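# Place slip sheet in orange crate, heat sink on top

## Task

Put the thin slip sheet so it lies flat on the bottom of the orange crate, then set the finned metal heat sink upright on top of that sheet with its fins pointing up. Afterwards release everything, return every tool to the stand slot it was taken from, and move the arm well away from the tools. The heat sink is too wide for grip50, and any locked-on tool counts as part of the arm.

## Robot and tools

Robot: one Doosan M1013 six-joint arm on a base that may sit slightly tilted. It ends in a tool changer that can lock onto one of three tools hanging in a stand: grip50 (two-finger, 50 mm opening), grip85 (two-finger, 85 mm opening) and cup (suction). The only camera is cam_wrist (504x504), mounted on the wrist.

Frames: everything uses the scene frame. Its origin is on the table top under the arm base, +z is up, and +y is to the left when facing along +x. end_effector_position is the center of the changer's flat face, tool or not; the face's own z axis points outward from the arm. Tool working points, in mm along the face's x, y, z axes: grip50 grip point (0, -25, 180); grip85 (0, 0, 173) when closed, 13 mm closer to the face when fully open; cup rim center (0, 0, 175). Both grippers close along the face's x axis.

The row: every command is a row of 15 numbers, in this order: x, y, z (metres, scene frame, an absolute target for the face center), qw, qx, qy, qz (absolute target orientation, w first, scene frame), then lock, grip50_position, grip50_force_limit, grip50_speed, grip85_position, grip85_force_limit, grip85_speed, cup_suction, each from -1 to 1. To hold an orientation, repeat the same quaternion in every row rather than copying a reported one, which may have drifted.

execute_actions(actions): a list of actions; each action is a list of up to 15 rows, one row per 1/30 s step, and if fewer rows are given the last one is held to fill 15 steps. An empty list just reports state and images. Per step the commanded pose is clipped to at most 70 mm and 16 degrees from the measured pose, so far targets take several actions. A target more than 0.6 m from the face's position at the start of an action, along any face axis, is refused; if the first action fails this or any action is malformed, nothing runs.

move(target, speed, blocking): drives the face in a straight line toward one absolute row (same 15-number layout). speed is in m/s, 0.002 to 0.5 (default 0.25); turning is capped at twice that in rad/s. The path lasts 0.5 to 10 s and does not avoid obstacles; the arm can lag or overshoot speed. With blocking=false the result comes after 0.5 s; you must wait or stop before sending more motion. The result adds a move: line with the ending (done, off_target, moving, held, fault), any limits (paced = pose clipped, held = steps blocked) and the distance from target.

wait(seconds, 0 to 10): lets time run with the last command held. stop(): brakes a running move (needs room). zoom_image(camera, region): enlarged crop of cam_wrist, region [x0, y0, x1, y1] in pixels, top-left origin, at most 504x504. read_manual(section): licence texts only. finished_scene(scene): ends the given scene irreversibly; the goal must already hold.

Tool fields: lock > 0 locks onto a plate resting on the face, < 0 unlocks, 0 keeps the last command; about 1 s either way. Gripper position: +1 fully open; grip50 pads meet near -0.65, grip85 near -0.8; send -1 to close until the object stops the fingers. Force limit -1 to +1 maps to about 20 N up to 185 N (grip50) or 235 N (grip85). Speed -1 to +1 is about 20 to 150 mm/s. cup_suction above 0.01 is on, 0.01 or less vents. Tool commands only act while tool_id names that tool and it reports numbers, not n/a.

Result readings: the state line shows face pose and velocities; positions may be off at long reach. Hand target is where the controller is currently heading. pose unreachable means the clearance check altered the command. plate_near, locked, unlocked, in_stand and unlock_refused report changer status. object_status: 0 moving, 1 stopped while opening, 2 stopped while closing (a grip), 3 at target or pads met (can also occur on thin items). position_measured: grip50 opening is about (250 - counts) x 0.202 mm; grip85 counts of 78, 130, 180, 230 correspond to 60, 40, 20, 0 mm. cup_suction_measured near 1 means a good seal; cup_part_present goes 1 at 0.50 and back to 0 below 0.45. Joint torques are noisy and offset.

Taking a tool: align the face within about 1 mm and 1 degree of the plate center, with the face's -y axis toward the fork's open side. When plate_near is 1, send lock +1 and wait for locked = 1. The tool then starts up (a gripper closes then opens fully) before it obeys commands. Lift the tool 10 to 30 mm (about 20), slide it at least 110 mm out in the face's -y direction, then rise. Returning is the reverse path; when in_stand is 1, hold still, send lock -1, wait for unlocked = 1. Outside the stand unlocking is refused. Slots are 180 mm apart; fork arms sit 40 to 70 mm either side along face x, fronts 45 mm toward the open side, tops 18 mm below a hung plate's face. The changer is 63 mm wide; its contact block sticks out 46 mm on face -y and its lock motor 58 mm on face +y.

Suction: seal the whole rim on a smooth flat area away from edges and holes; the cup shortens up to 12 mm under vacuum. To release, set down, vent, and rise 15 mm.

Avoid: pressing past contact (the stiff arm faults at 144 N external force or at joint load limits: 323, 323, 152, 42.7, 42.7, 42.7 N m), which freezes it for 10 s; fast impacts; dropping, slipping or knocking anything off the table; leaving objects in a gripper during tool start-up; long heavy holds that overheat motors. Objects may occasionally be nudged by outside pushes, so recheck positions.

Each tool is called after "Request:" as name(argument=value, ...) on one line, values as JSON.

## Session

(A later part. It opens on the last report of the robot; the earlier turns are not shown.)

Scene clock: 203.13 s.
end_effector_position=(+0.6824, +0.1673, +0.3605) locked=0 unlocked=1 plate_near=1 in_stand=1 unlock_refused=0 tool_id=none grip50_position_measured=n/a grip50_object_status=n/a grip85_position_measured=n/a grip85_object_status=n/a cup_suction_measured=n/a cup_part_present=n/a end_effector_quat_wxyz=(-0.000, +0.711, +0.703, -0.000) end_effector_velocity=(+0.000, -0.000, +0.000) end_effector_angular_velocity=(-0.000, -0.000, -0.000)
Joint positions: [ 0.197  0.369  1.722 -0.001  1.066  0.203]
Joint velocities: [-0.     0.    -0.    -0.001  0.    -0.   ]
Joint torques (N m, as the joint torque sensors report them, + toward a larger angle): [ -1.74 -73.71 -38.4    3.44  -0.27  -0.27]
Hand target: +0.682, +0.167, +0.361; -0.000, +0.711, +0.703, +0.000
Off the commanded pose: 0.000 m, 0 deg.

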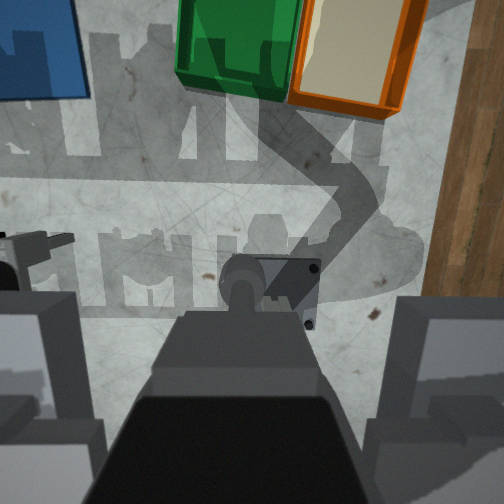

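Request:
move(target=[0.6824,0.1673,0.405,0,0.7108,0.7034,0,0,0,0,0,0,0,0,-1], speed=0.12)

Request:
move(target=[0.6785,-0.1930,0.43,0,0.7108,0.7034,0,0,0,0,0,0,0,0,-1], speed=0.35)

Request:
zoom_image(camera="cam_wrist", region=[160, 260, 320, 420])

Scene clock: 209.83 s.
end_effector_position=(+0.6825, +0.1673, +0.4049) locked=0 unlocked=1 plate_near=0 in_stand=0 unlock_refused=0 tool_id=none grip50_position_measured=n/a grip50_object_status=n/a grip85_position_measured=n/a grip85_object_status=n/a cup_suction_measured=n/a cup_part_present=n/a end_effector_quat_wxyz=(-0.000, +0.711, +0.703, -0.000) end_effector_velocity=(+0.000, +0.001, +0.000) end_effector_angular_velocity=(-0.000, +0.000, +0.001)
Joint positions: [ 0.197  0.337  1.678 -0.001  1.142  0.203]
Joint velocities: [ 0.001  0.    -0.001 -0.     0.001  0.   ]
Joint torques (N m, as the joint torque sensors report them, + toward a larger angle): [ -0.52 -71.39 -39.29   3.62  -0.27  -0.07]
Hand target: +0.682, +0.167, +0.405; +0.000, +0.711, +0.703, -0.000
Off the commanded pose: 0.000 m, 0 deg.
move: done

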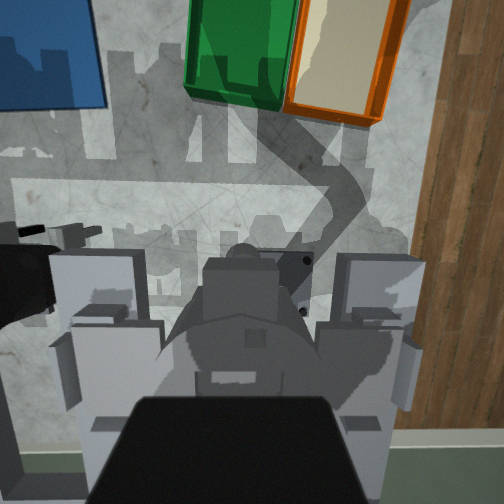

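Scene clock: 211.37 s.
end_effector_position=(+0.6788, -0.1926, +0.4300) locked=0 unlocked=1 plate_near=0 in_stand=0 unlock_refused=0 tool_id=none grip50_position_measured=n/a grip50_object_status=n/a grip85_position_measured=n/a grip85_object_status=n/a cup_suction_measured=n/a cup_part_present=n/a end_effector_quat_wxyz=(-0.000, +0.711, +0.703, +0.000) end_effector_velocity=(+0.000, -0.000, +0.000) end_effector_angular_velocity=(+0.000, -0.000, +0.001)
Joint positions: [-0.314  0.322  1.646 -0.008  1.186 -0.306]
Joint velocities: [-0.     0.001 -0.001  0.     0.001 -0.001]
Joint torques (N m, as the joint torque sensors report them, + toward a larger angle): [  0.21 -71.43 -40.81   3.39  -0.35  -0.04]
Hand target: +0.679, -0.193, +0.430; -0.000, +0.711, +0.703, +0.001
Off the commanded pose: 0.001 m, 0 deg.
move: done

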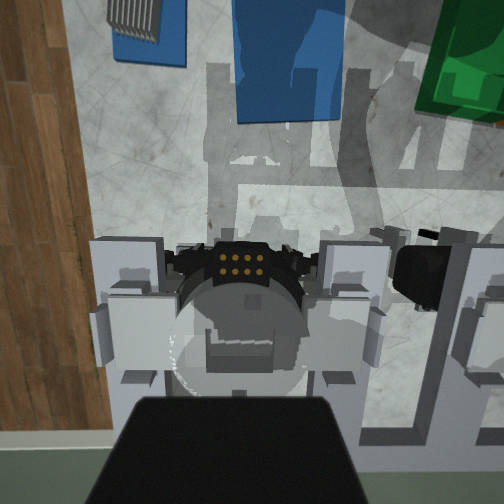

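Region (160, 260, 320, 420) of cam_wrist's 504x504 image, scaled by 3.150, with more detail than that image has.

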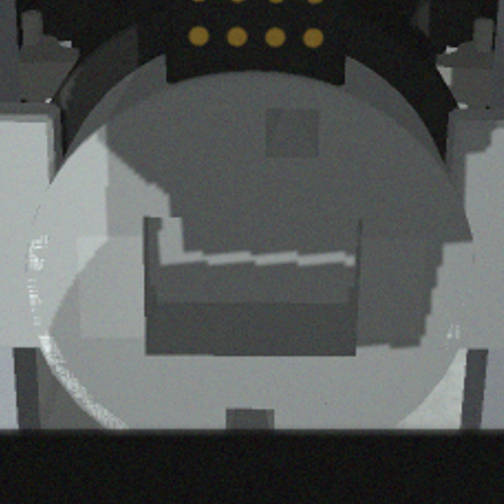

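Request:
execute_actions(actions=[[[0.6777,-0.1926,0.43,0,0.7108,0.7034,0,0,0,0,0,0,0,0,-1]]])

Request:
zoom_image(camera="cam_wrist", region=[160, 260, 320, 420])

Scene clock: 216.90 s.
end_effector_position=(+0.6777, -0.1926, +0.4300) locked=0 unlocked=1 plate_near=0 in_stand=0 unlock_refused=0 tool_id=none grip50_position_measured=n/a grip50_object_status=n/a grip85_position_measured=n/a grip85_object_status=n/a cup_suction_measured=n/a cup_part_present=n/a end_effector_quat_wxyz=(-0.000, +0.711, +0.703, +0.000) end_effector_velocity=(-0.000, +0.000, -0.000) end_effector_angular_velocity=(+0.000, +0.001, -0.000)
Joint positions: [-0.315  0.32   1.649 -0.009  1.185 -0.305]
Joint velocities: [-0.    -0.     0.001  0.    -0.     0.   ]
Joint torques (N m, as the joint torque sensors report them, + toward a larger angle): [ -2.17 -71.81 -39.99   3.57  -0.22   0.02]
Hand target: +0.678, -0.193, +0.430; +0.000, +0.711, +0.703, +0.000
Off the commanded pose: 0.000 m, 0 deg.

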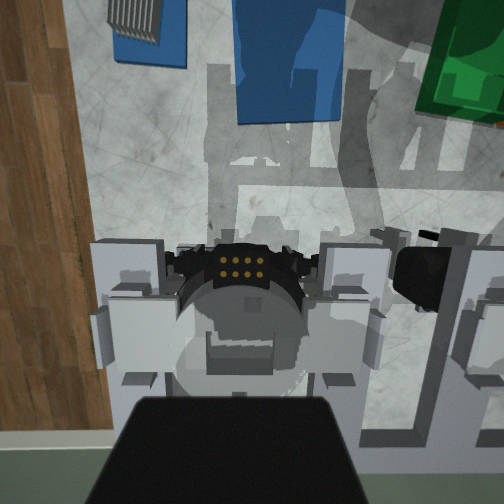

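Region (160, 260, 320, 420) of cam_wrist's 504x504 image, scaled by 3.150, with more detail than that image has.

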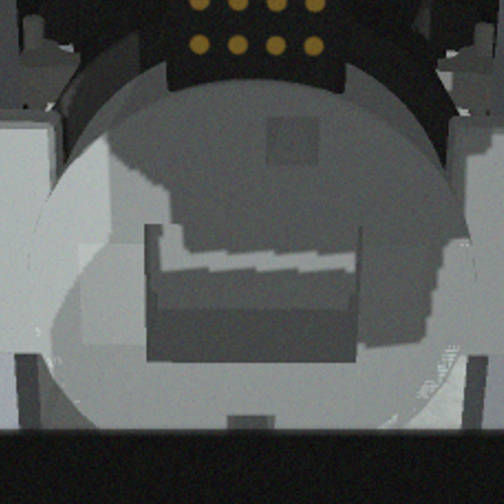

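Request:
move(target=[0.6777,-0.1925,0.365,0,0.7108,0.7034,0,0,0,0,0,0,0,0,-1], speed=0.12)

Request:
move(target=[0.6777,-0.1925,0.3611,0,0.7108,0.7034,0,0,0,0,0,0,0,0,-1], speed=0.01)

Scene clock: 221.30 s.
end_effector_position=(+0.6776, -0.1925, +0.3651) locked=0 unlocked=1 plate_near=0 in_stand=0 unlock_refused=0 tool_id=none grip50_position_measured=n/a grip50_object_status=n/a grip85_position_measured=n/a grip85_object_status=n/a cup_suction_measured=n/a cup_part_present=n/a end_effector_quat_wxyz=(+0.000, +0.711, +0.703, +0.000) end_effector_velocity=(-0.000, -0.001, -0.001) end_effector_angular_velocity=(-0.000, -0.000, -0.001)
Joint positions: [-0.315  0.365  1.714 -0.01   1.074 -0.305]
Joint velocities: [-0.001  0.001  0.001  0.    -0.002  0.   ]
Joint torques (N m, as the joint torque sensors report them, + toward a larger angle): [ -1.29 -73.5  -39.18   3.35  -0.41  -0.29]
Hand target: +0.678, -0.192, +0.365; -0.000, +0.711, +0.703, +0.000
Off the commanded pose: 0.000 m, 0 deg.
move: done

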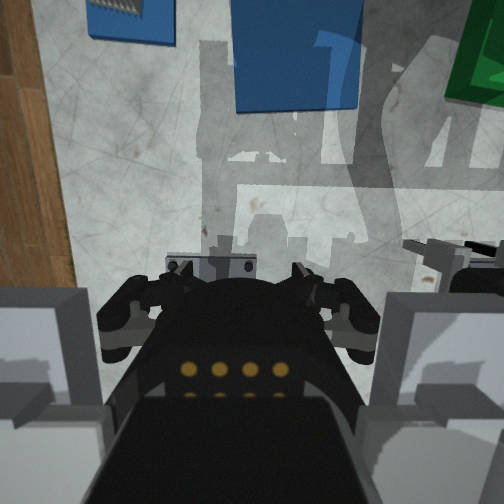

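Scene clock: 222.00 s.
end_effector_position=(+0.6777, -0.1925, +0.3611) locked=0 unlocked=1 plate_near=1 in_stand=1 unlock_refused=0 tool_id=none grip50_position_measured=n/a grip50_object_status=n/a grip85_position_measured=n/a grip85_object_status=n/a cup_suction_measured=n/a cup_part_present=n/a end_effector_quat_wxyz=(-0.000, +0.711, +0.703, +0.000) end_effector_velocity=(+0.000, -0.000, +0.000) end_effector_angular_velocity=(-0.001, -0.001, +0.000)
Joint positions: [-0.315  0.368  1.718 -0.01   1.068 -0.305]
Joint velocities: [-0.     0.    -0.001 -0.001 -0.001  0.   ]
Joint torques (N m, as the joint torque sensors report them, + toward a larger angle): [ -2.23 -73.51 -39.23   3.35  -0.13  -0.28]
Hand target: +0.678, -0.192, +0.361; -0.000, +0.711, +0.703, +0.000
Off the commanded pose: 0.000 m, 0 deg.
move: done

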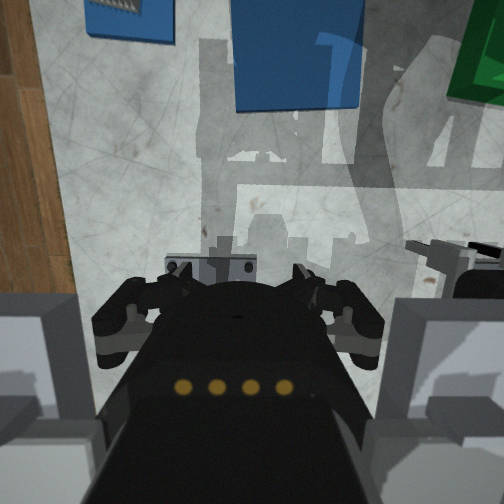

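plate_near=1. Lock on.

Request:
execute_actions(actions=[[[0.6777,-0.1925,0.3608,0,0.7108,0.7034,0,1,0,0,0,1,-0.6,1,-1]],[[0.6777,-0.1925,0.3608,0,0.7108,0.7034,0,1,0,0,0,1,-0.6,1,-1]]])

Scene clock: 225.77 s.
end_effector_position=(+0.6776, -0.1925, +0.3607) locked=1 unlocked=0 plate_near=1 in_stand=1 unlock_refused=0 tool_id=grip85 grip50_position_measured=n/a grip50_object_status=n/a grip85_position_measured=n/a grip85_object_status=n/a cup_suction_measured=n/a cup_part_present=n/a end_effector_quat_wxyz=(-0.000, +0.711, +0.703, -0.000) end_effector_velocity=(+0.000, -0.000, +0.001) end_effector_angular_velocity=(-0.001, -0.001, +0.000)
Joint positions: [-0.315  0.369  1.718 -0.01   1.067 -0.305]
Joint velocities: [-0.    -0.001 -0.001 -0.     0.    -0.   ]
Joint torques (N m, as the joint torque sensors report them, + toward a larger angle): [ -1.75 -82.15 -44.83   3.34  -0.34  -0.05]
Hand target: +0.678, -0.192, +0.361; +0.000, +0.711, +0.703, +0.000
Off the commanded pose: 0.000 m, 0 deg.

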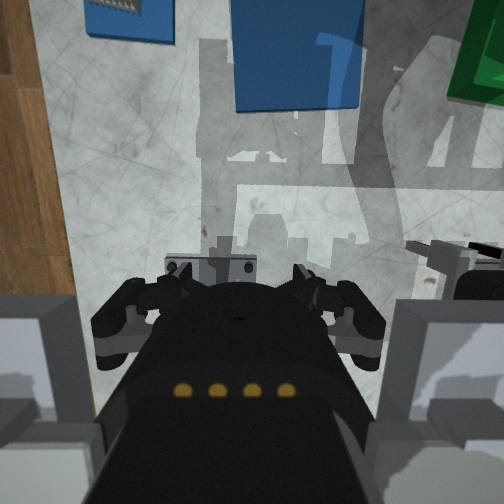

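Request:
move(target=[0.6777,-0.1925,0.3808,0,0.7108,0.7034,0,0,0,0,0,1,-0.6,1,-1], speed=0.08)

Request:
move(target=[0.5557,-0.1911,0.3808,0,0.7108,0.7034,0,0,0,0,0,1,-0.6,1,-1], speed=0.15)

Scene clock: 228.97 s.
end_effector_position=(+0.6777, -0.1925, +0.3807) locked=1 unlocked=0 plate_near=1 in_stand=0 unlock_refused=0 tool_id=grip85 grip50_position_measured=n/a grip50_object_status=n/a grip85_position_measured=n/a grip85_object_status=n/a cup_suction_measured=n/a cup_part_present=n/a end_effector_quat_wxyz=(-0.000, +0.711, +0.703, -0.000) end_effector_velocity=(+0.000, -0.000, +0.001) end_effector_angular_velocity=(-0.000, -0.001, +0.000)
Joint positions: [-0.315  0.354  1.7   -0.01   1.101 -0.305]
Joint velocities: [ 0.    -0.    -0.002  0.     0.001  0.   ]
Joint torques (N m, as the joint torque sensors report them, + toward a larger angle): [ -2.94 -80.1  -46.1    3.31  -0.25  -0.05]
Hand target: +0.678, -0.193, +0.381; +0.000, +0.711, +0.703, -0.000
Off the commanded pose: 0.000 m, 0 deg.
move: done

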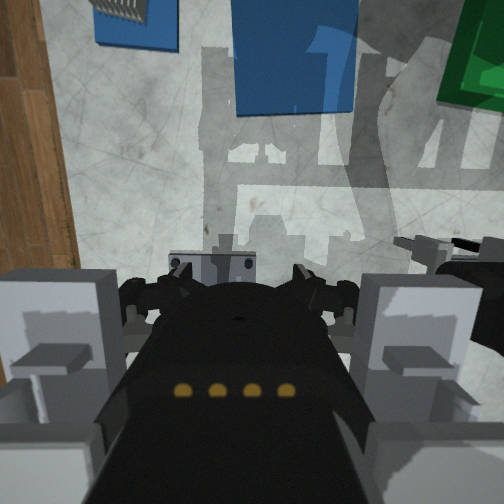

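Scene clock: 230.17 s.
end_effector_position=(+0.5558, -0.1912, +0.3809) locked=1 unlocked=0 plate_near=1 in_stand=0 unlock_refused=0 tool_id=grip85 grip50_position_measured=n/a grip50_object_status=n/a grip85_position_measured=3 grip85_object_status=3 cup_suction_measured=n/a cup_part_present=n/a end_effector_quat_wxyz=(-0.000, +0.711, +0.703, +0.000) end_effector_velocity=(-0.001, +0.001, +0.000) end_effector_angular_velocity=(+0.000, -0.000, +0.001)
Joint positions: [-0.378  0.182  1.925 -0.011  1.047 -0.367]
Joint velocities: [ 0.001 -0.002  0.002  0.    -0.    -0.001]
Joint torques (N m, as the joint torque sensors report them, + toward a larger angle): [ -1.46 -61.63 -43.92   3.04  -0.17  -0.03]
Hand target: +0.556, -0.191, +0.381; -0.000, +0.711, +0.703, +0.000
Off the commanded pose: 0.000 m, 0 deg.
move: done

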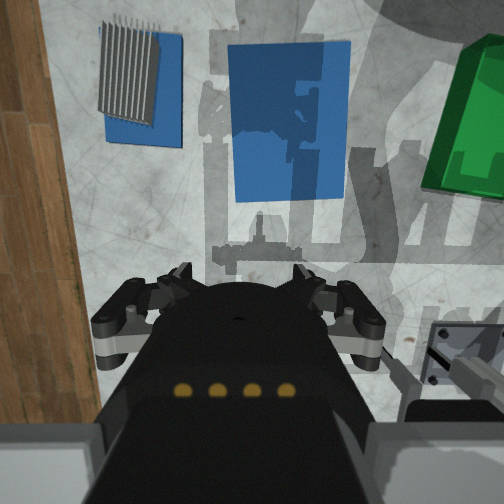

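Request:
move(target=[0.3487,-0.3447,0.262,0,0.7672,0.6415,0,0,0,0,0,1,-0.6,1,-1], speed=0.3)

Request:
zoom_image(camera="cam_wrist", region=[170, 170, 320, 310])

Scene clock: 237.07 s.
end_effector_position=(+0.3489, -0.3445, +0.2622) locked=1 unlocked=0 plate_near=1 in_stand=0 unlock_refused=0 tool_id=grip85 grip50_position_measured=n/a grip50_object_status=n/a grip85_position_measured=3 grip85_object_status=3 cup_suction_measured=n/a cup_part_present=n/a end_effector_quat_wxyz=(-0.000, +0.767, +0.642, +0.001) end_effector_velocity=(-0.001, -0.001, -0.000) end_effector_angular_velocity=(+0.000, +0.001, -0.000)
Joint positions: [-0.835  0.168  2.206 -0.018  0.775 -0.649]
Joint velocities: [-0.002  0.001  0.    -0.    -0.001 -0.001]
Joint torques (N m, as the joint torque sensors report them, + toward a larger angle): [ -4.83 -53.35 -35.64   2.59  -0.17  -0.11]
Hand target: +0.349, -0.345, +0.262; -0.000, +0.767, +0.641, +0.001
Off the commanded pose: 0.000 m, 0 deg.
move: done

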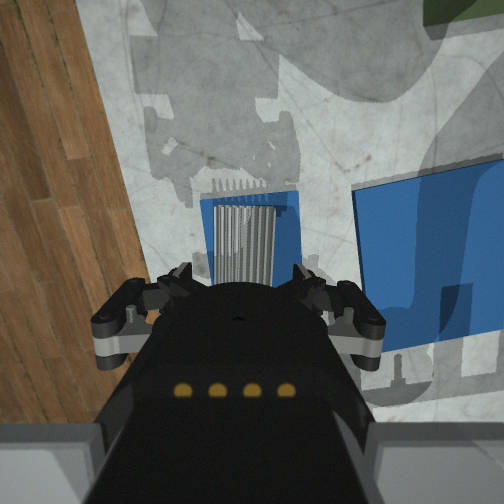

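Region (170, 170, 320, 310) of cam_wrist's 504x504 image, scaled by 3.360, with more detail than that image has; it fills the top 470 rows of this view, and the rest is white.

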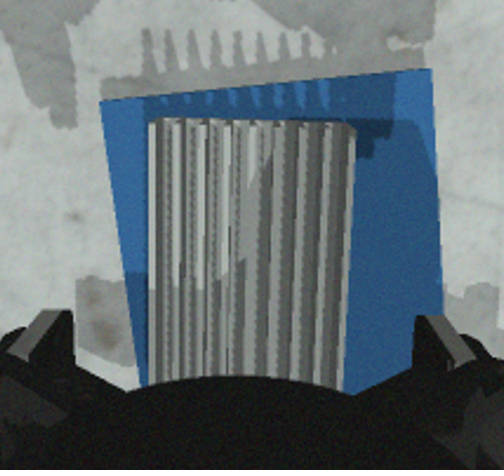

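Request:
move(target=[0.3475,-0.3439,0.200,0,0.7672,0.6415,0,0,0,0,0,1,-0.6,1,-1], speed=0.1)

Scene clock: 246.70 s.
end_effector_position=(+0.3475, -0.3439, +0.2001) locked=1 unlocked=0 plate_near=1 in_stand=0 unlock_refused=0 tool_id=grip85 grip50_position_measured=n/a grip50_object_status=n/a grip85_position_measured=3 grip85_object_status=3 cup_suction_measured=n/a cup_part_present=n/a end_effector_quat_wxyz=(+0.000, +0.767, +0.641, +0.000) end_effector_velocity=(-0.001, -0.000, -0.001) end_effector_angular_velocity=(+0.000, +0.001, -0.001)
Joint positions: [-0.837  0.262  2.25  -0.023  0.637 -0.646]
Joint velocities: [-0.001  0.001  0.001 -0.001 -0.001  0.   ]
Joint torques (N m, as the joint torque sensors report them, + toward a larger angle): [ -1.12 -56.59 -30.08   2.2    0.18   0.09]
Hand target: +0.347, -0.344, +0.200; +0.000, +0.767, +0.641, +0.000
Off the commanded pose: 0.000 m, 0 deg.
move: done

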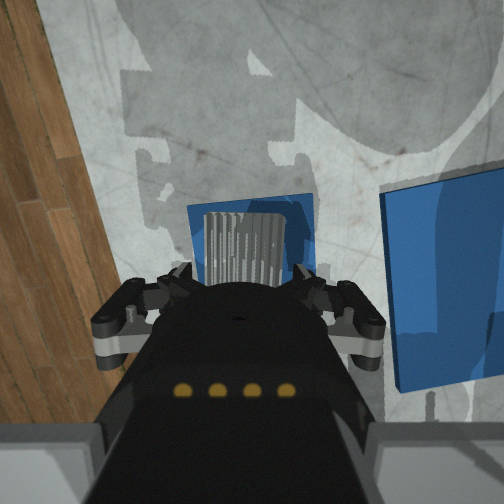

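Request:
execute_actions(actions=[[[0.3475,-0.3439,0.200,0,0.7672,0.6415,0,0,0,0,0,-1,-0.6,-0.3,-1]],[[0.3475,-0.3439,0.200,0,0.7672,0.6415,0,0,0,0,0,-1,-0.6,-0.3,-1]]])

Scene clock: 249.80 s.
end_effector_position=(+0.3475, -0.3439, +0.2000) locked=1 unlocked=0 plate_near=1 in_stand=0 unlock_refused=0 tool_id=grip85 grip50_position_measured=n/a grip50_object_status=n/a grip85_position_measured=79 grip85_object_status=2 cup_suction_measured=n/a cup_part_present=n/a end_effector_quat_wxyz=(+0.000, +0.767, +0.641, -0.000) end_effector_velocity=(-0.000, +0.000, -0.000) end_effector_angular_velocity=(-0.000, +0.000, +0.001)
Joint positions: [-0.837  0.262  2.25  -0.023  0.637 -0.646]
Joint velocities: [-0.    -0.     0.    -0.001 -0.    -0.   ]
Joint torques (N m, as the joint torque sensors report them, + toward a larger angle): [ -1.32 -43.87 -22.39   1.7   -0.73  -0.16]
Hand target: +0.348, -0.344, +0.200; +0.000, +0.767, +0.641, -0.000
Off the commanded pose: 0.000 m, 0 deg.

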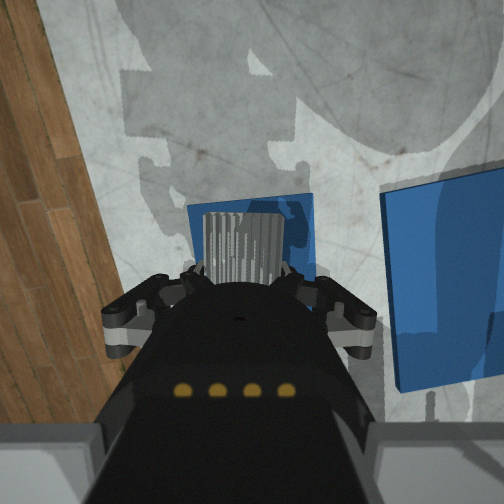

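Request:
move(target=[0.3475,-0.3439,0.236,0,0.7672,0.6415,0,0,0,0,0,-1,-0.6,-0.3,-1], speed=0.1)

Request:
move(target=[0.4170,0.3040,0.262,0,0.7524,0.6587,0,0,0,0,0,-1,-0.6,-0.3,-1], speed=0.35)

Request:
zoom_image(camera="cam_wrist", region=[150, 140, 340, 310])

Scene clock: 255.57 s.
end_effector_position=(+0.3475, -0.3439, +0.2359) locked=1 unlocked=0 plate_near=1 in_stand=0 unlock_refused=0 tool_id=grip85 grip50_position_measured=n/a grip50_object_status=n/a grip85_position_measured=79 grip85_object_status=2 cup_suction_measured=n/a cup_part_present=n/a end_effector_quat_wxyz=(-0.000, +0.767, +0.641, -0.000) end_effector_velocity=(-0.001, +0.000, +0.000) end_effector_angular_velocity=(+0.001, +0.001, -0.001)
Joint positions: [-0.836  0.205  2.227 -0.021  0.717 -0.648]
Joint velocities: [-0.001 -0.001  0.001 -0.     0.002 -0.   ]
Joint torques (N m, as the joint torque sensors report them, + toward a larger angle): [ -1.91 -49.71 -34.58   2.16  -0.22   0.01]
Hand target: +0.348, -0.344, +0.236; +0.000, +0.767, +0.641, -0.000
Off the commanded pose: 0.000 m, 0 deg.
move: done

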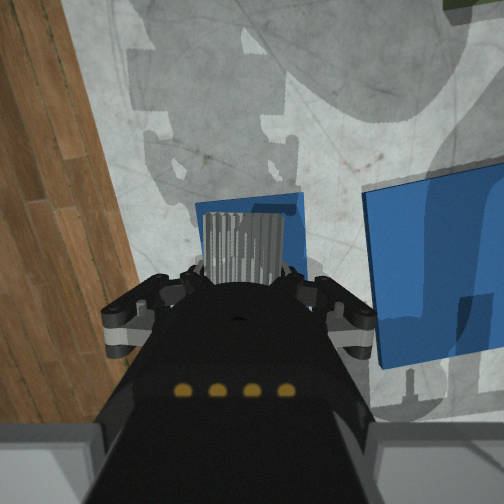

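action 0: the call puts the target (arm/x, arm/y, arm/z) 0.650 m from end_effector_position in the last result along the changer face's own x axis as it stood there; a target may be at most 0.6 m away along each of those axes, so nothing of the call was run and nothing moved. Command a nearer target, and go on from there in a later call.

Region (150, 140, 340, 310) of cam_wrist's 504x504 image, scaled by 2.653, with more detail than that image has; it fills the top 451 rows of this view, and the rest is white.

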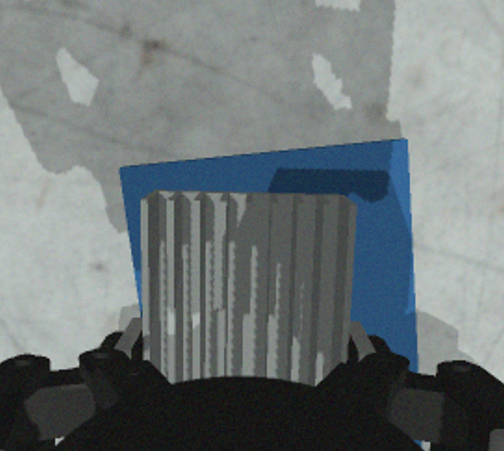

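Request:
move(target=[0.4110,0.2480,0.262,0,0.7524,0.6587,0,0,0,0,0,-1,-0.6,-0.3,-1], speed=0.35)

Request:
zoom_image(camera="cam_wrist", region=[200, 130, 420, 330])

Scene clock: 269.37 s.
end_effector_position=(+0.4103, +0.2471, +0.2620) locked=1 unlocked=0 plate_near=1 in_stand=0 unlock_refused=0 tool_id=grip85 grip50_position_measured=n/a grip50_object_status=n/a grip85_position_measured=79 grip85_object_status=2 cup_suction_measured=n/a cup_part_present=n/a end_effector_quat_wxyz=(+0.001, +0.752, +0.659, -0.001) end_effector_velocity=(+0.000, +0.001, -0.000) end_effector_angular_velocity=(-0.001, -0.000, +0.000)
Joint positions: [0.474 0.161 2.223 0.    0.774 0.601]
Joint velocities: [ 0.002  0.001 -0.001 -0.001  0.     0.002]
Joint torques (N m, as the joint torque sensors report them, + toward a larger angle): [ -0.92 -49.43 -35.77   2.49  -0.1    0.01]
Hand target: +0.410, +0.247, +0.262; +0.001, +0.752, +0.659, -0.001
Off the commanded pose: 0.001 m, 0 deg.
move: done

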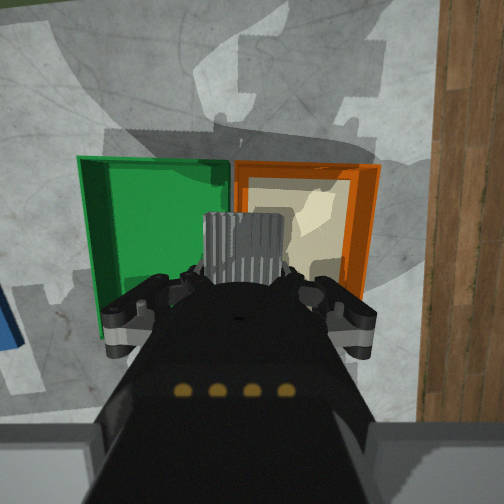

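Region (200, 130, 420, 330) of cam_wrist's 504x504 image, scaled by 2.291, with more detail than that image has; it fills the top 458 rows of this view, and the rest is white.

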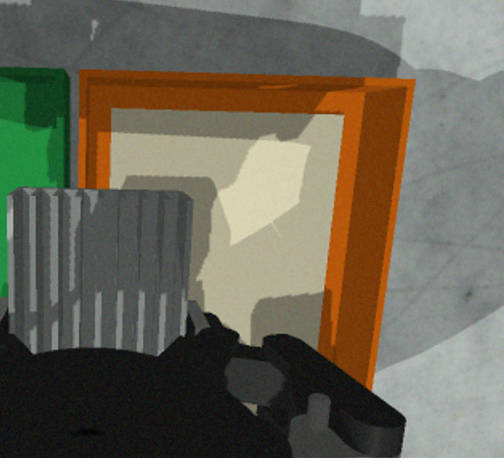

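Request:
move(target=[0.4167,0.3045,0.236,0,0.7524,0.6587,0,0,0,0,0,-1,-0.6,-0.3,-1], speed=0.15)

Request:
move(target=[0.4167,0.3045,0.1990,0,0.7524,0.6587,0,0,0,0,0,-1,-0.6,-0.3,-1], speed=0.07)

Scene clock: 280.50 s.
end_effector_position=(+0.4166, +0.3044, +0.2360) locked=1 unlocked=0 plate_near=1 in_stand=0 unlock_refused=0 tool_id=grip85 grip50_position_measured=n/a grip50_object_status=n/a grip85_position_measured=79 grip85_object_status=2 cup_suction_measured=n/a cup_part_present=n/a end_effector_quat_wxyz=(+0.000, +0.752, +0.659, -0.000) end_effector_velocity=(-0.000, +0.001, -0.001) end_effector_angular_velocity=(-0.000, +0.000, -0.000)
Joint positions: [0.566 0.248 2.177 0.006 0.731 0.689]
Joint velocities: [ 0.001  0.001 -0.    -0.    -0.001  0.002]
Joint torques (N m, as the joint torque sensors report them, + toward a larger angle): [ -2.96 -57.4  -34.79   2.59  -0.43  -0.01]
Hand target: +0.417, +0.304, +0.236; +0.000, +0.752, +0.659, -0.000
Off the commanded pose: 0.000 m, 0 deg.
move: done

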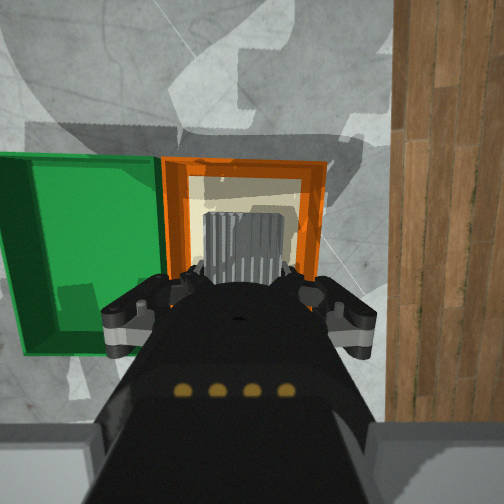

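Scene clock: 281.33 s.
end_effector_position=(+0.4167, +0.3045, +0.1991) locked=1 unlocked=0 plate_near=1 in_stand=0 unlock_refused=0 tool_id=grip85 grip50_position_measured=n/a grip50_object_status=n/a grip85_position_measured=79 grip85_object_status=2 cup_suction_measured=n/a cup_part_present=n/a end_effector_quat_wxyz=(+0.000, +0.752, +0.659, +0.000) end_effector_velocity=(+0.000, -0.000, -0.001) end_effector_angular_velocity=(+0.000, +0.000, -0.002)
Joint positions: [0.567 0.305 2.198 0.007 0.653 0.689]
Joint velocities: [-0.001  0.001  0.     0.001 -0.001 -0.   ]
Joint torques (N m, as the joint torque sensors report them, + toward a larger angle): [ -3.84 -59.78 -31.26   2.32  -0.25   0.04]
Hand target: +0.417, +0.304, +0.199; -0.000, +0.752, +0.659, +0.000
Off the commanded pose: 0.000 m, 0 deg.
move: done

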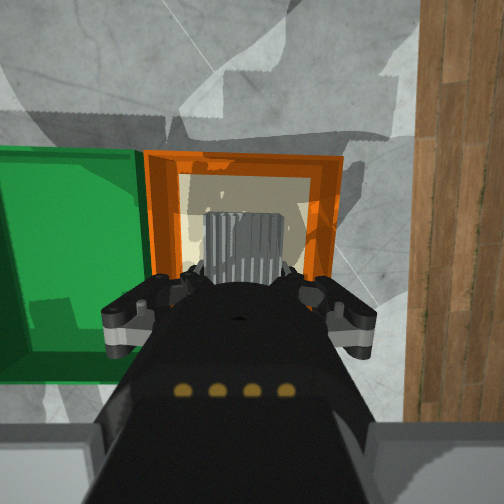

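Request:
move(target=[0.4167,0.3045,0.1961,0,0.7524,0.6587,0,0,0,0,0,-1,-0.6,-0.3,-1], speed=0.008)

Scene clock: 284.20 s.
end_effector_position=(+0.4167, +0.3045, +0.1961) locked=1 unlocked=0 plate_near=1 in_stand=0 unlock_refused=0 tool_id=grip85 grip50_position_measured=n/a grip50_object_status=n/a grip85_position_measured=79 grip85_object_status=2 cup_suction_measured=n/a cup_part_present=n/a end_effector_quat_wxyz=(-0.000, +0.752, +0.659, +0.000) end_effector_velocity=(+0.000, -0.000, -0.000) end_effector_angular_velocity=(-0.000, -0.000, -0.001)
Joint positions: [0.567 0.31  2.2   0.007 0.647 0.689]
Joint velocities: [-0.001  0.     0.    -0.    -0.001  0.   ]
Joint torques (N m, as the joint torque sensors report them, + toward a larger angle): [ -1.92 -61.9  -30.77   2.18  -0.29   0.02]
Hand target: +0.417, +0.304, +0.196; -0.000, +0.752, +0.659, -0.000
Off the commanded pose: 0.000 m, 0 deg.
move: done

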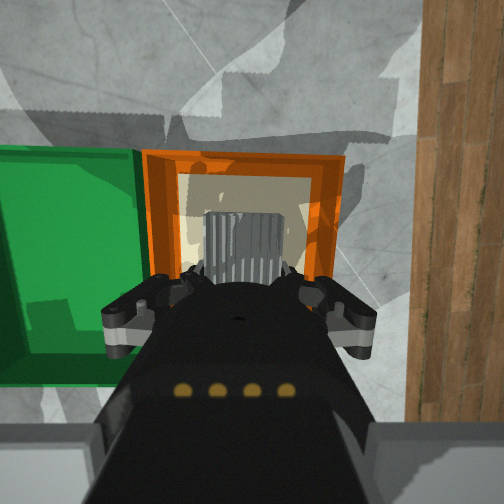

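Request:
execute_actions(actions=[[[0.4167,0.3045,0.1959,0,0.7524,0.6587,0,0,0,0,0,-1,-0.6,-0.3,-1],[0.4167,0.3045,0.1957,0,0.7524,0.6587,0,0,0,0,0,-1,-0.6,-0.3,-1],[0.4167,0.3045,0.1955,0,0.7524,0.6587,0,0,0,0,0,-1,-0.6,-0.3,-1],[0.4167,0.3045,0.1954,0,0.7524,0.6587,0,0,0,0,0,-1,-0.6,-0.3,-1]]])

Scene clock: 289.13 s.
end_effector_position=(+0.4167, +0.3045, +0.1954) locked=1 unlocked=0 plate_near=1 in_stand=0 unlock_refused=0 tool_id=grip85 grip50_position_measured=n/a grip50_object_status=n/a grip85_position_measured=79 grip85_object_status=2 cup_suction_measured=n/a cup_part_present=n/a end_effector_quat_wxyz=(+0.000, +0.752, +0.659, +0.000) end_effector_velocity=(+0.000, +0.000, +0.000) end_effector_angular_velocity=(+0.000, -0.001, +0.000)
Joint positions: [0.567 0.311 2.2   0.007 0.645 0.689]
Joint velocities: [-0.    -0.    -0.001 -0.    -0.    -0.   ]
Joint torques (N m, as the joint torque sensors report them, + toward a larger angle): [ -2.88 -63.63 -31.73   2.25  -0.37   0.02]
Hand target: +0.417, +0.304, +0.195; -0.000, +0.752, +0.659, +0.000
Off the commanded pose: 0.000 m, 0 deg.

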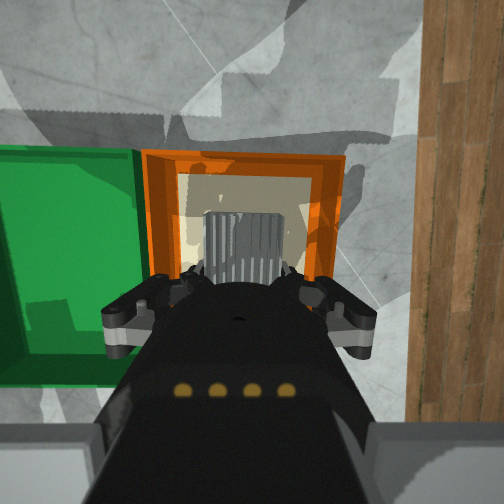

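Request:
execute_actions(actions=[[[0.4167,0.3045,0.1952,0,0.7524,0.6587,0,0,0,0,0,-1,-0.6,-0.3,-1],[0.4167,0.3045,0.1950,0,0.7524,0.6587,0,0,0,0,0,-1,-0.6,-0.3,-1],[0.4167,0.3045,0.1949,0,0.7524,0.6587,0,0,0,0,0,-1,-0.6,-0.3,-1]]])

Scene clock: 292.83 s.
end_effector_position=(+0.4167, +0.3045, +0.1950) locked=1 unlocked=0 plate_near=1 in_stand=0 unlock_refused=0 tool_id=grip85 grip50_position_measured=n/a grip50_object_status=n/a grip85_position_measured=79 grip85_object_status=2 cup_suction_measured=n/a cup_part_present=n/a end_effector_quat_wxyz=(+0.000, +0.752, +0.659, +0.000) end_effector_velocity=(+0.000, +0.000, -0.000) end_effector_angular_velocity=(+0.001, -0.000, -0.001)
Joint positions: [0.567 0.311 2.2   0.007 0.644 0.689]
Joint velocities: [-0.     0.    -0.     0.001 -0.001  0.   ]
Joint torques (N m, as the joint torque sensors report them, + toward a larger angle): [ -3.33 -42.5  -24.77   2.27  -4.12  -0.19]
Hand target: +0.417, +0.304, +0.195; -0.000, +0.752, +0.659, -0.000
Off the commanded pose: 0.000 m, 0 deg.

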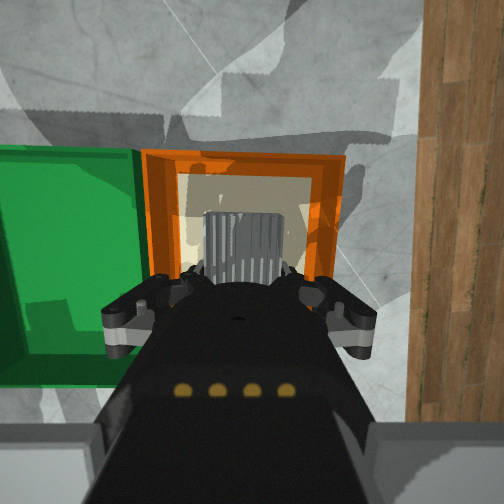

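Contact made. Open the gripper.

Request:
execute_actions(actions=[[[0.4167,0.3045,0.1953,0,0.7524,0.6587,0,0,0,0,0,0.7,-0.6,0.3,-1]]])

Scene clock: 294.77 s.
end_effector_position=(+0.4166, +0.3045, +0.1952) locked=1 unlocked=0 plate_near=1 in_stand=0 unlock_refused=0 tool_id=grip85 grip50_position_measured=n/a grip50_object_status=n/a grip85_position_measured=41 grip85_object_status=0 cup_suction_measured=n/a cup_part_present=n/a end_effector_quat_wxyz=(-0.000, +0.752, +0.659, -0.000) end_effector_velocity=(+0.001, -0.000, +0.001) end_effector_angular_velocity=(+0.001, -0.001, -0.002)
Joint positions: [0.567 0.311 2.2   0.007 0.645 0.689]
Joint velocities: [-0.002 -0.001 -0.001  0.     0.001  0.   ]
Joint torques (N m, as the joint torque sensors report them, + toward a larger angle): [ -2.12 -62.91 -30.63   2.23  -0.1   -0.16]
Hand target: +0.417, +0.305, +0.195; -0.000, +0.752, +0.659, +0.000
Off the commanded pose: 0.000 m, 0 deg.

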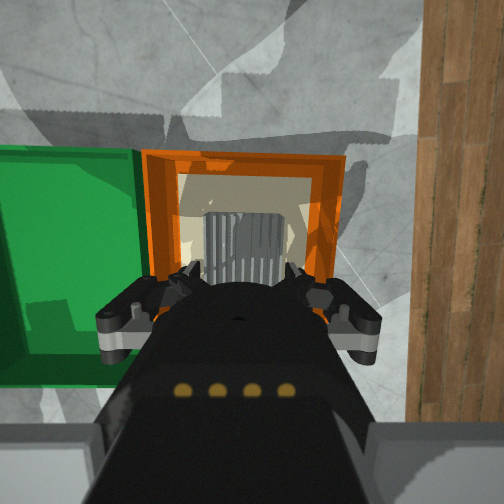

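Request:
move(target=[0.4167,0.3045,0.238,0,0.7524,0.6587,0,0,0,0,0,0.7,-0.6,0.3,-1], speed=0.12)

Request:
move(target=[0.5557,-0.1911,0.3808,0,0.7108,0.7034,0,0,0,0,0,1,-0.6,0.3,-1], speed=0.38)

Scene clock: 300.60 s.
end_effector_position=(+0.4167, +0.3045, +0.2379) locked=1 unlocked=0 plate_near=1 in_stand=0 unlock_refused=0 tool_id=grip85 grip50_position_measured=n/a grip50_object_status=n/a grip85_position_measured=41 grip85_object_status=3 cup_suction_measured=n/a cup_part_present=n/a end_effector_quat_wxyz=(+0.000, +0.752, +0.659, -0.000) end_effector_velocity=(-0.000, +0.000, +0.001) end_effector_angular_velocity=(-0.000, -0.000, +0.001)
Joint positions: [0.566 0.246 2.175 0.006 0.735 0.689]
Joint velocities: [ 0.001 -0.002 -0.    -0.     0.001  0.   ]
Joint torques (N m, as the joint torque sensors report them, + toward a larger angle): [ -3.69 -57.39 -34.02   2.3   -0.32  -0.03]
Hand target: +0.417, +0.305, +0.238; +0.000, +0.752, +0.659, -0.000
Off the commanded pose: 0.000 m, 0 deg.
move: done

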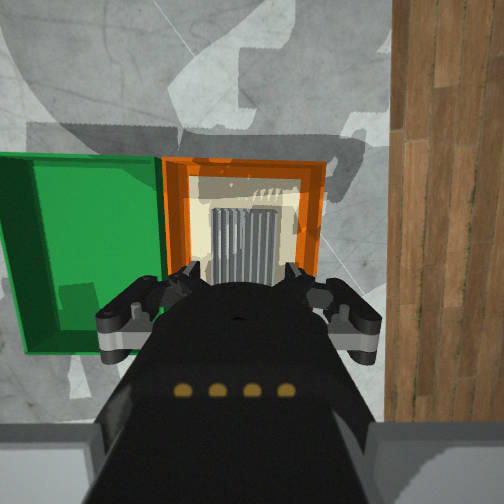

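Scene clock: 302.50 s.
end_effector_position=(+0.5562, -0.1903, +0.3807) locked=1 unlocked=0 plate_near=1 in_stand=0 unlock_refused=0 tool_id=grip85 grip50_position_measured=n/a grip50_object_status=n/a grip85_position_measured=3 grip85_object_status=3 cup_suction_measured=n/a cup_part_present=n/a end_effector_quat_wxyz=(-0.001, +0.711, +0.703, +0.001) end_effector_velocity=(+0.000, -0.002, +0.000) end_effector_angular_velocity=(-0.000, +0.000, -0.002)
Joint positions: [-0.377  0.182  1.925 -0.008  1.048 -0.367]
Joint velocities: [-0.003  0.001 -0.002 -0.     0.001 -0.002]
Joint torques (N m, as the joint torque sensors report them, + toward a larger angle): [ -0.58 -62.61 -42.31   3.41   0.3   -0.12]
Hand target: +0.556, -0.190, +0.381; -0.001, +0.711, +0.703, +0.001
Off the commanded pose: 0.001 m, 0 deg.
move: done

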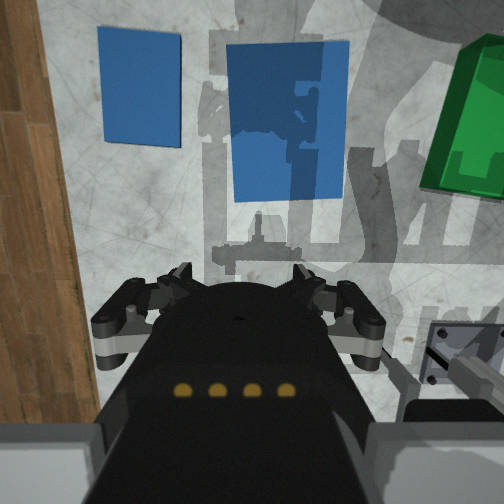

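Request:
move(target=[0.6777,-0.1925,0.3808,0,0.7108,0.7034,0,0,0,0,0,1,-0.6,0.3,-1], speed=0.15)

Request:
move(target=[0.6777,-0.1925,0.3612,0,0.7108,0.7034,0,0,0,0,0,1,-0.6,0.3,-1], speed=0.03)

Scene clock: 308.47 s.
end_effector_position=(+0.6777, -0.1924, +0.3807) locked=1 unlocked=0 plate_near=1 in_stand=0 unlock_refused=0 tool_id=grip85 grip50_position_measured=n/a grip50_object_status=n/a grip85_position_measured=3 grip85_object_status=3 cup_suction_measured=n/a cup_part_present=n/a end_effector_quat_wxyz=(+0.000, +0.711, +0.703, -0.000) end_effector_velocity=(+0.001, +0.000, -0.000) end_effector_angular_velocity=(+0.000, +0.000, +0.001)
Joint positions: [-0.315  0.353  1.7   -0.01   1.101 -0.305]
Joint velocities: [ 0.001  0.001 -0.001  0.     0.     0.   ]
Joint torques (N m, as the joint torque sensors report them, + toward a larger angle): [ -1.37 -81.13 -43.96   3.42  -0.19  -0.18]
Hand target: +0.678, -0.192, +0.381; +0.000, +0.711, +0.703, -0.000
Off the commanded pose: 0.000 m, 0 deg.
move: done

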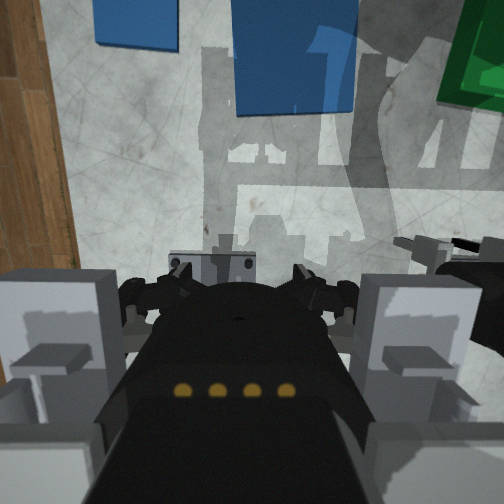

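Scene clock: 309.37 s.
end_effector_position=(+0.6777, -0.1925, +0.3613) locked=1 unlocked=0 plate_near=1 in_stand=1 unlock_refused=0 tool_id=grip85 grip50_position_measured=n/a grip50_object_status=n/a grip85_position_measured=3 grip85_object_status=3 cup_suction_measured=n/a cup_part_present=n/a end_effector_quat_wxyz=(+0.000, +0.711, +0.703, -0.000) end_effector_velocity=(+0.000, -0.000, -0.001) end_effector_angular_velocity=(-0.001, +0.000, +0.000)
Joint positions: [-0.315  0.368  1.718 -0.01   1.068 -0.305]
Joint velocities: [-0.     0.001  0.    -0.001 -0.002  0.   ]
Joint torques (N m, as the joint torque sensors report them, + toward a larger angle): [ -1.65 -80.4  -44.35   3.43  -0.02   0.  ]
Hand target: +0.678, -0.192, +0.361; -0.000, +0.711, +0.703, +0.000
Off the commanded pose: 0.000 m, 0 deg.
move: done

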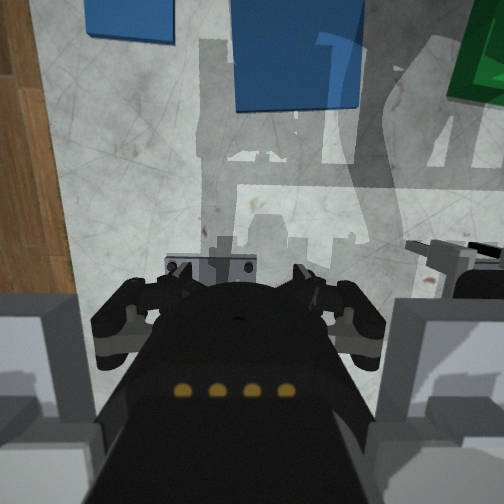

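Request:
execute_actions(actions=[[[0.6777,-0.1925,0.3609,0,0.7108,0.7034,0,0,0,0,0,1,-0.6,0.3,-1],[0.6777,-0.1925,0.3607,0,0.7108,0.7034,0,0,0,0,0,1,-0.6,0.3,-1],[0.6777,-0.1925,0.3606,0,0.7108,0.7034,0,0,0,0,0,1,-0.6,0.3,-1],[0.6777,-0.1925,0.3606,0,0.7108,0.7034,0,-1,0,0,0,1,-0.6,0.3,-1]],[[0.6777,-0.1925,0.3606,0,0.7108,0.7034,0,-1,0,0,0,1,-0.6,0.3,-1]]])

Scene clock: 314.10 s.
end_effector_position=(+0.6777, -0.1925, +0.3606) locked=0 unlocked=1 plate_near=1 in_stand=1 unlock_refused=0 tool_id=none grip50_position_measured=n/a grip50_object_status=n/a grip85_position_measured=n/a grip85_object_status=n/a cup_suction_measured=n/a cup_part_present=n/a end_effector_quat_wxyz=(-0.000, +0.711, +0.703, +0.000) end_effector_velocity=(+0.001, +0.001, +0.000) end_effector_angular_velocity=(+0.000, -0.001, +0.001)
Joint positions: [-0.315  0.369  1.718 -0.01   1.067 -0.305]
Joint velocities: [ 0.001  0.    -0.001  0.001 -0.    -0.   ]
Joint torques (N m, as the joint torque sensors report them, + toward a larger angle): [ -0.36 -73.76 -39.08   3.42  -0.15  -0.07]
Hand target: +0.678, -0.192, +0.361; -0.000, +0.711, +0.703, +0.000
Off the commanded pose: 0.000 m, 0 deg.

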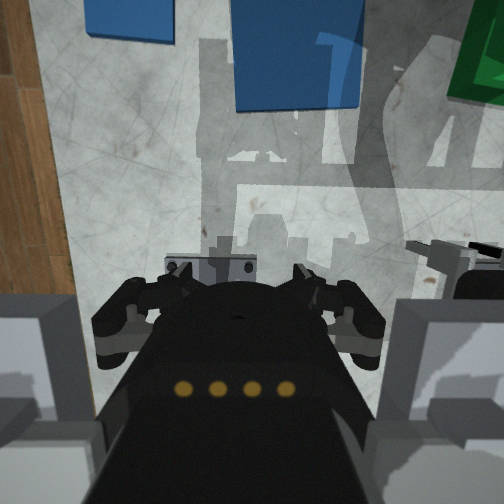

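Unlocked. Rise and move clear.

Request:
move(target=[0.6777,-0.1925,0.400,0,0.7108,0.7034,0,0,0,0,0,1,-0.6,0.3,-1], speed=0.12)

Request:
move(target=[0.56,-0.08,0.62,0,0.7108,0.7034,0,0,0,0,0,1,-0.6,0.3,-1], speed=0.3)

Scene clock: 317.37 s.
end_effector_position=(+0.6777, -0.1925, +0.3999) locked=0 unlocked=1 plate_near=0 in_stand=0 unlock_refused=0 tool_id=none grip50_position_measured=n/a grip50_object_status=n/a grip85_position_measured=n/a grip85_object_status=n/a cup_suction_measured=n/a cup_part_present=n/a end_effector_quat_wxyz=(-0.000, +0.711, +0.703, -0.000) end_effector_velocity=(+0.000, -0.001, +0.001) end_effector_angular_velocity=(-0.000, +0.000, -0.001)
Joint positions: [-0.315  0.34   1.68  -0.009  1.134 -0.305]
Joint velocities: [-0.001 -0.    -0.001 -0.     0.002 -0.   ]
Joint torques (N m, as the joint torque sensors report them, + toward a larger angle): [ -1.9  -71.46 -38.85   3.42  -0.14  -0.01]
Hand target: +0.678, -0.193, +0.400; +0.000, +0.711, +0.703, -0.000
Off the commanded pose: 0.000 m, 0 deg.
move: done

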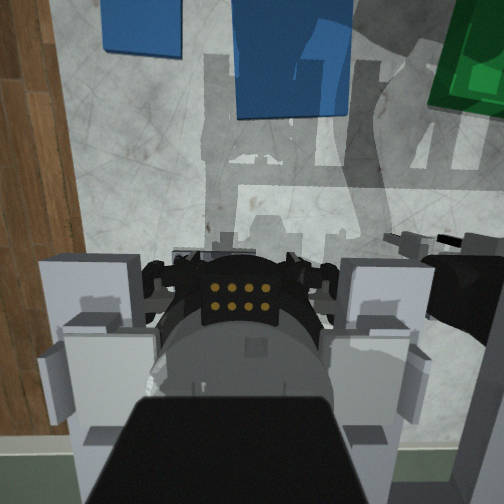

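Scene clock: 318.73 s.
end_effector_position=(+0.5602, -0.0802, +0.6199) locked=0 unlocked=1 plate_near=0 in_stand=0 unlock_refused=0 tool_id=none grip50_position_measured=n/a grip50_object_status=n/a grip85_position_measured=n/a grip85_object_status=n/a cup_suction_measured=n/a cup_part_present=n/a end_effector_quat_wxyz=(-0.000, +0.711, +0.703, -0.000) end_effector_velocity=(-0.001, +0.000, +0.001) end_effector_angular_velocity=(-0.000, -0.000, -0.000)
Joint positions: [-0.189  0.03   1.642 -0.007  1.483 -0.183]
Joint velocities: [ 0.    -0.001 -0.    -0.     0.001  0.001]
Joint torques (N m, as the joint torque sensors report them, + toward a larger angle): [ -4.02 -43.48 -44.1    3.8   -0.35  -0.2 ]
Hand target: +0.560, -0.080, +0.620; +0.000, +0.711, +0.703, -0.000
Off the commanded pose: 0.000 m, 0 deg.
move: done

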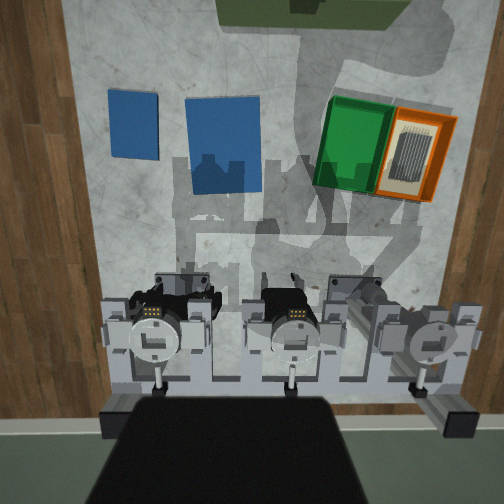

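Request:
zoom_image(camera="cam_wrist", region=[350, 90, 480, 220])

Region (350, 90, 480, 220) of cam_wrist's 504x504 image, scaled by 3.877, with more detail than that image has.

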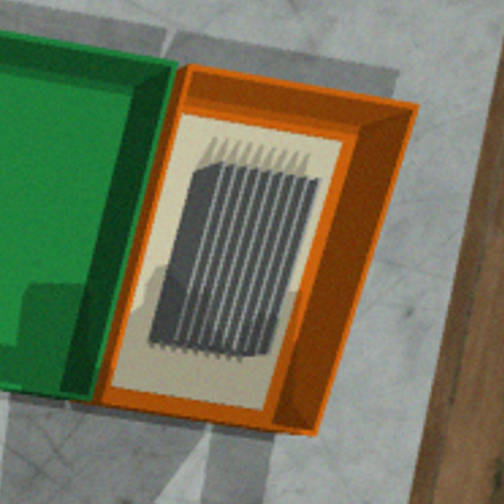

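The sheet lies flat in the crate with the heat sink standing on it. All tools are back in their slots and the arm is clear.

Request:
finished_scene(scene=2)

The scene is finished: the task was done.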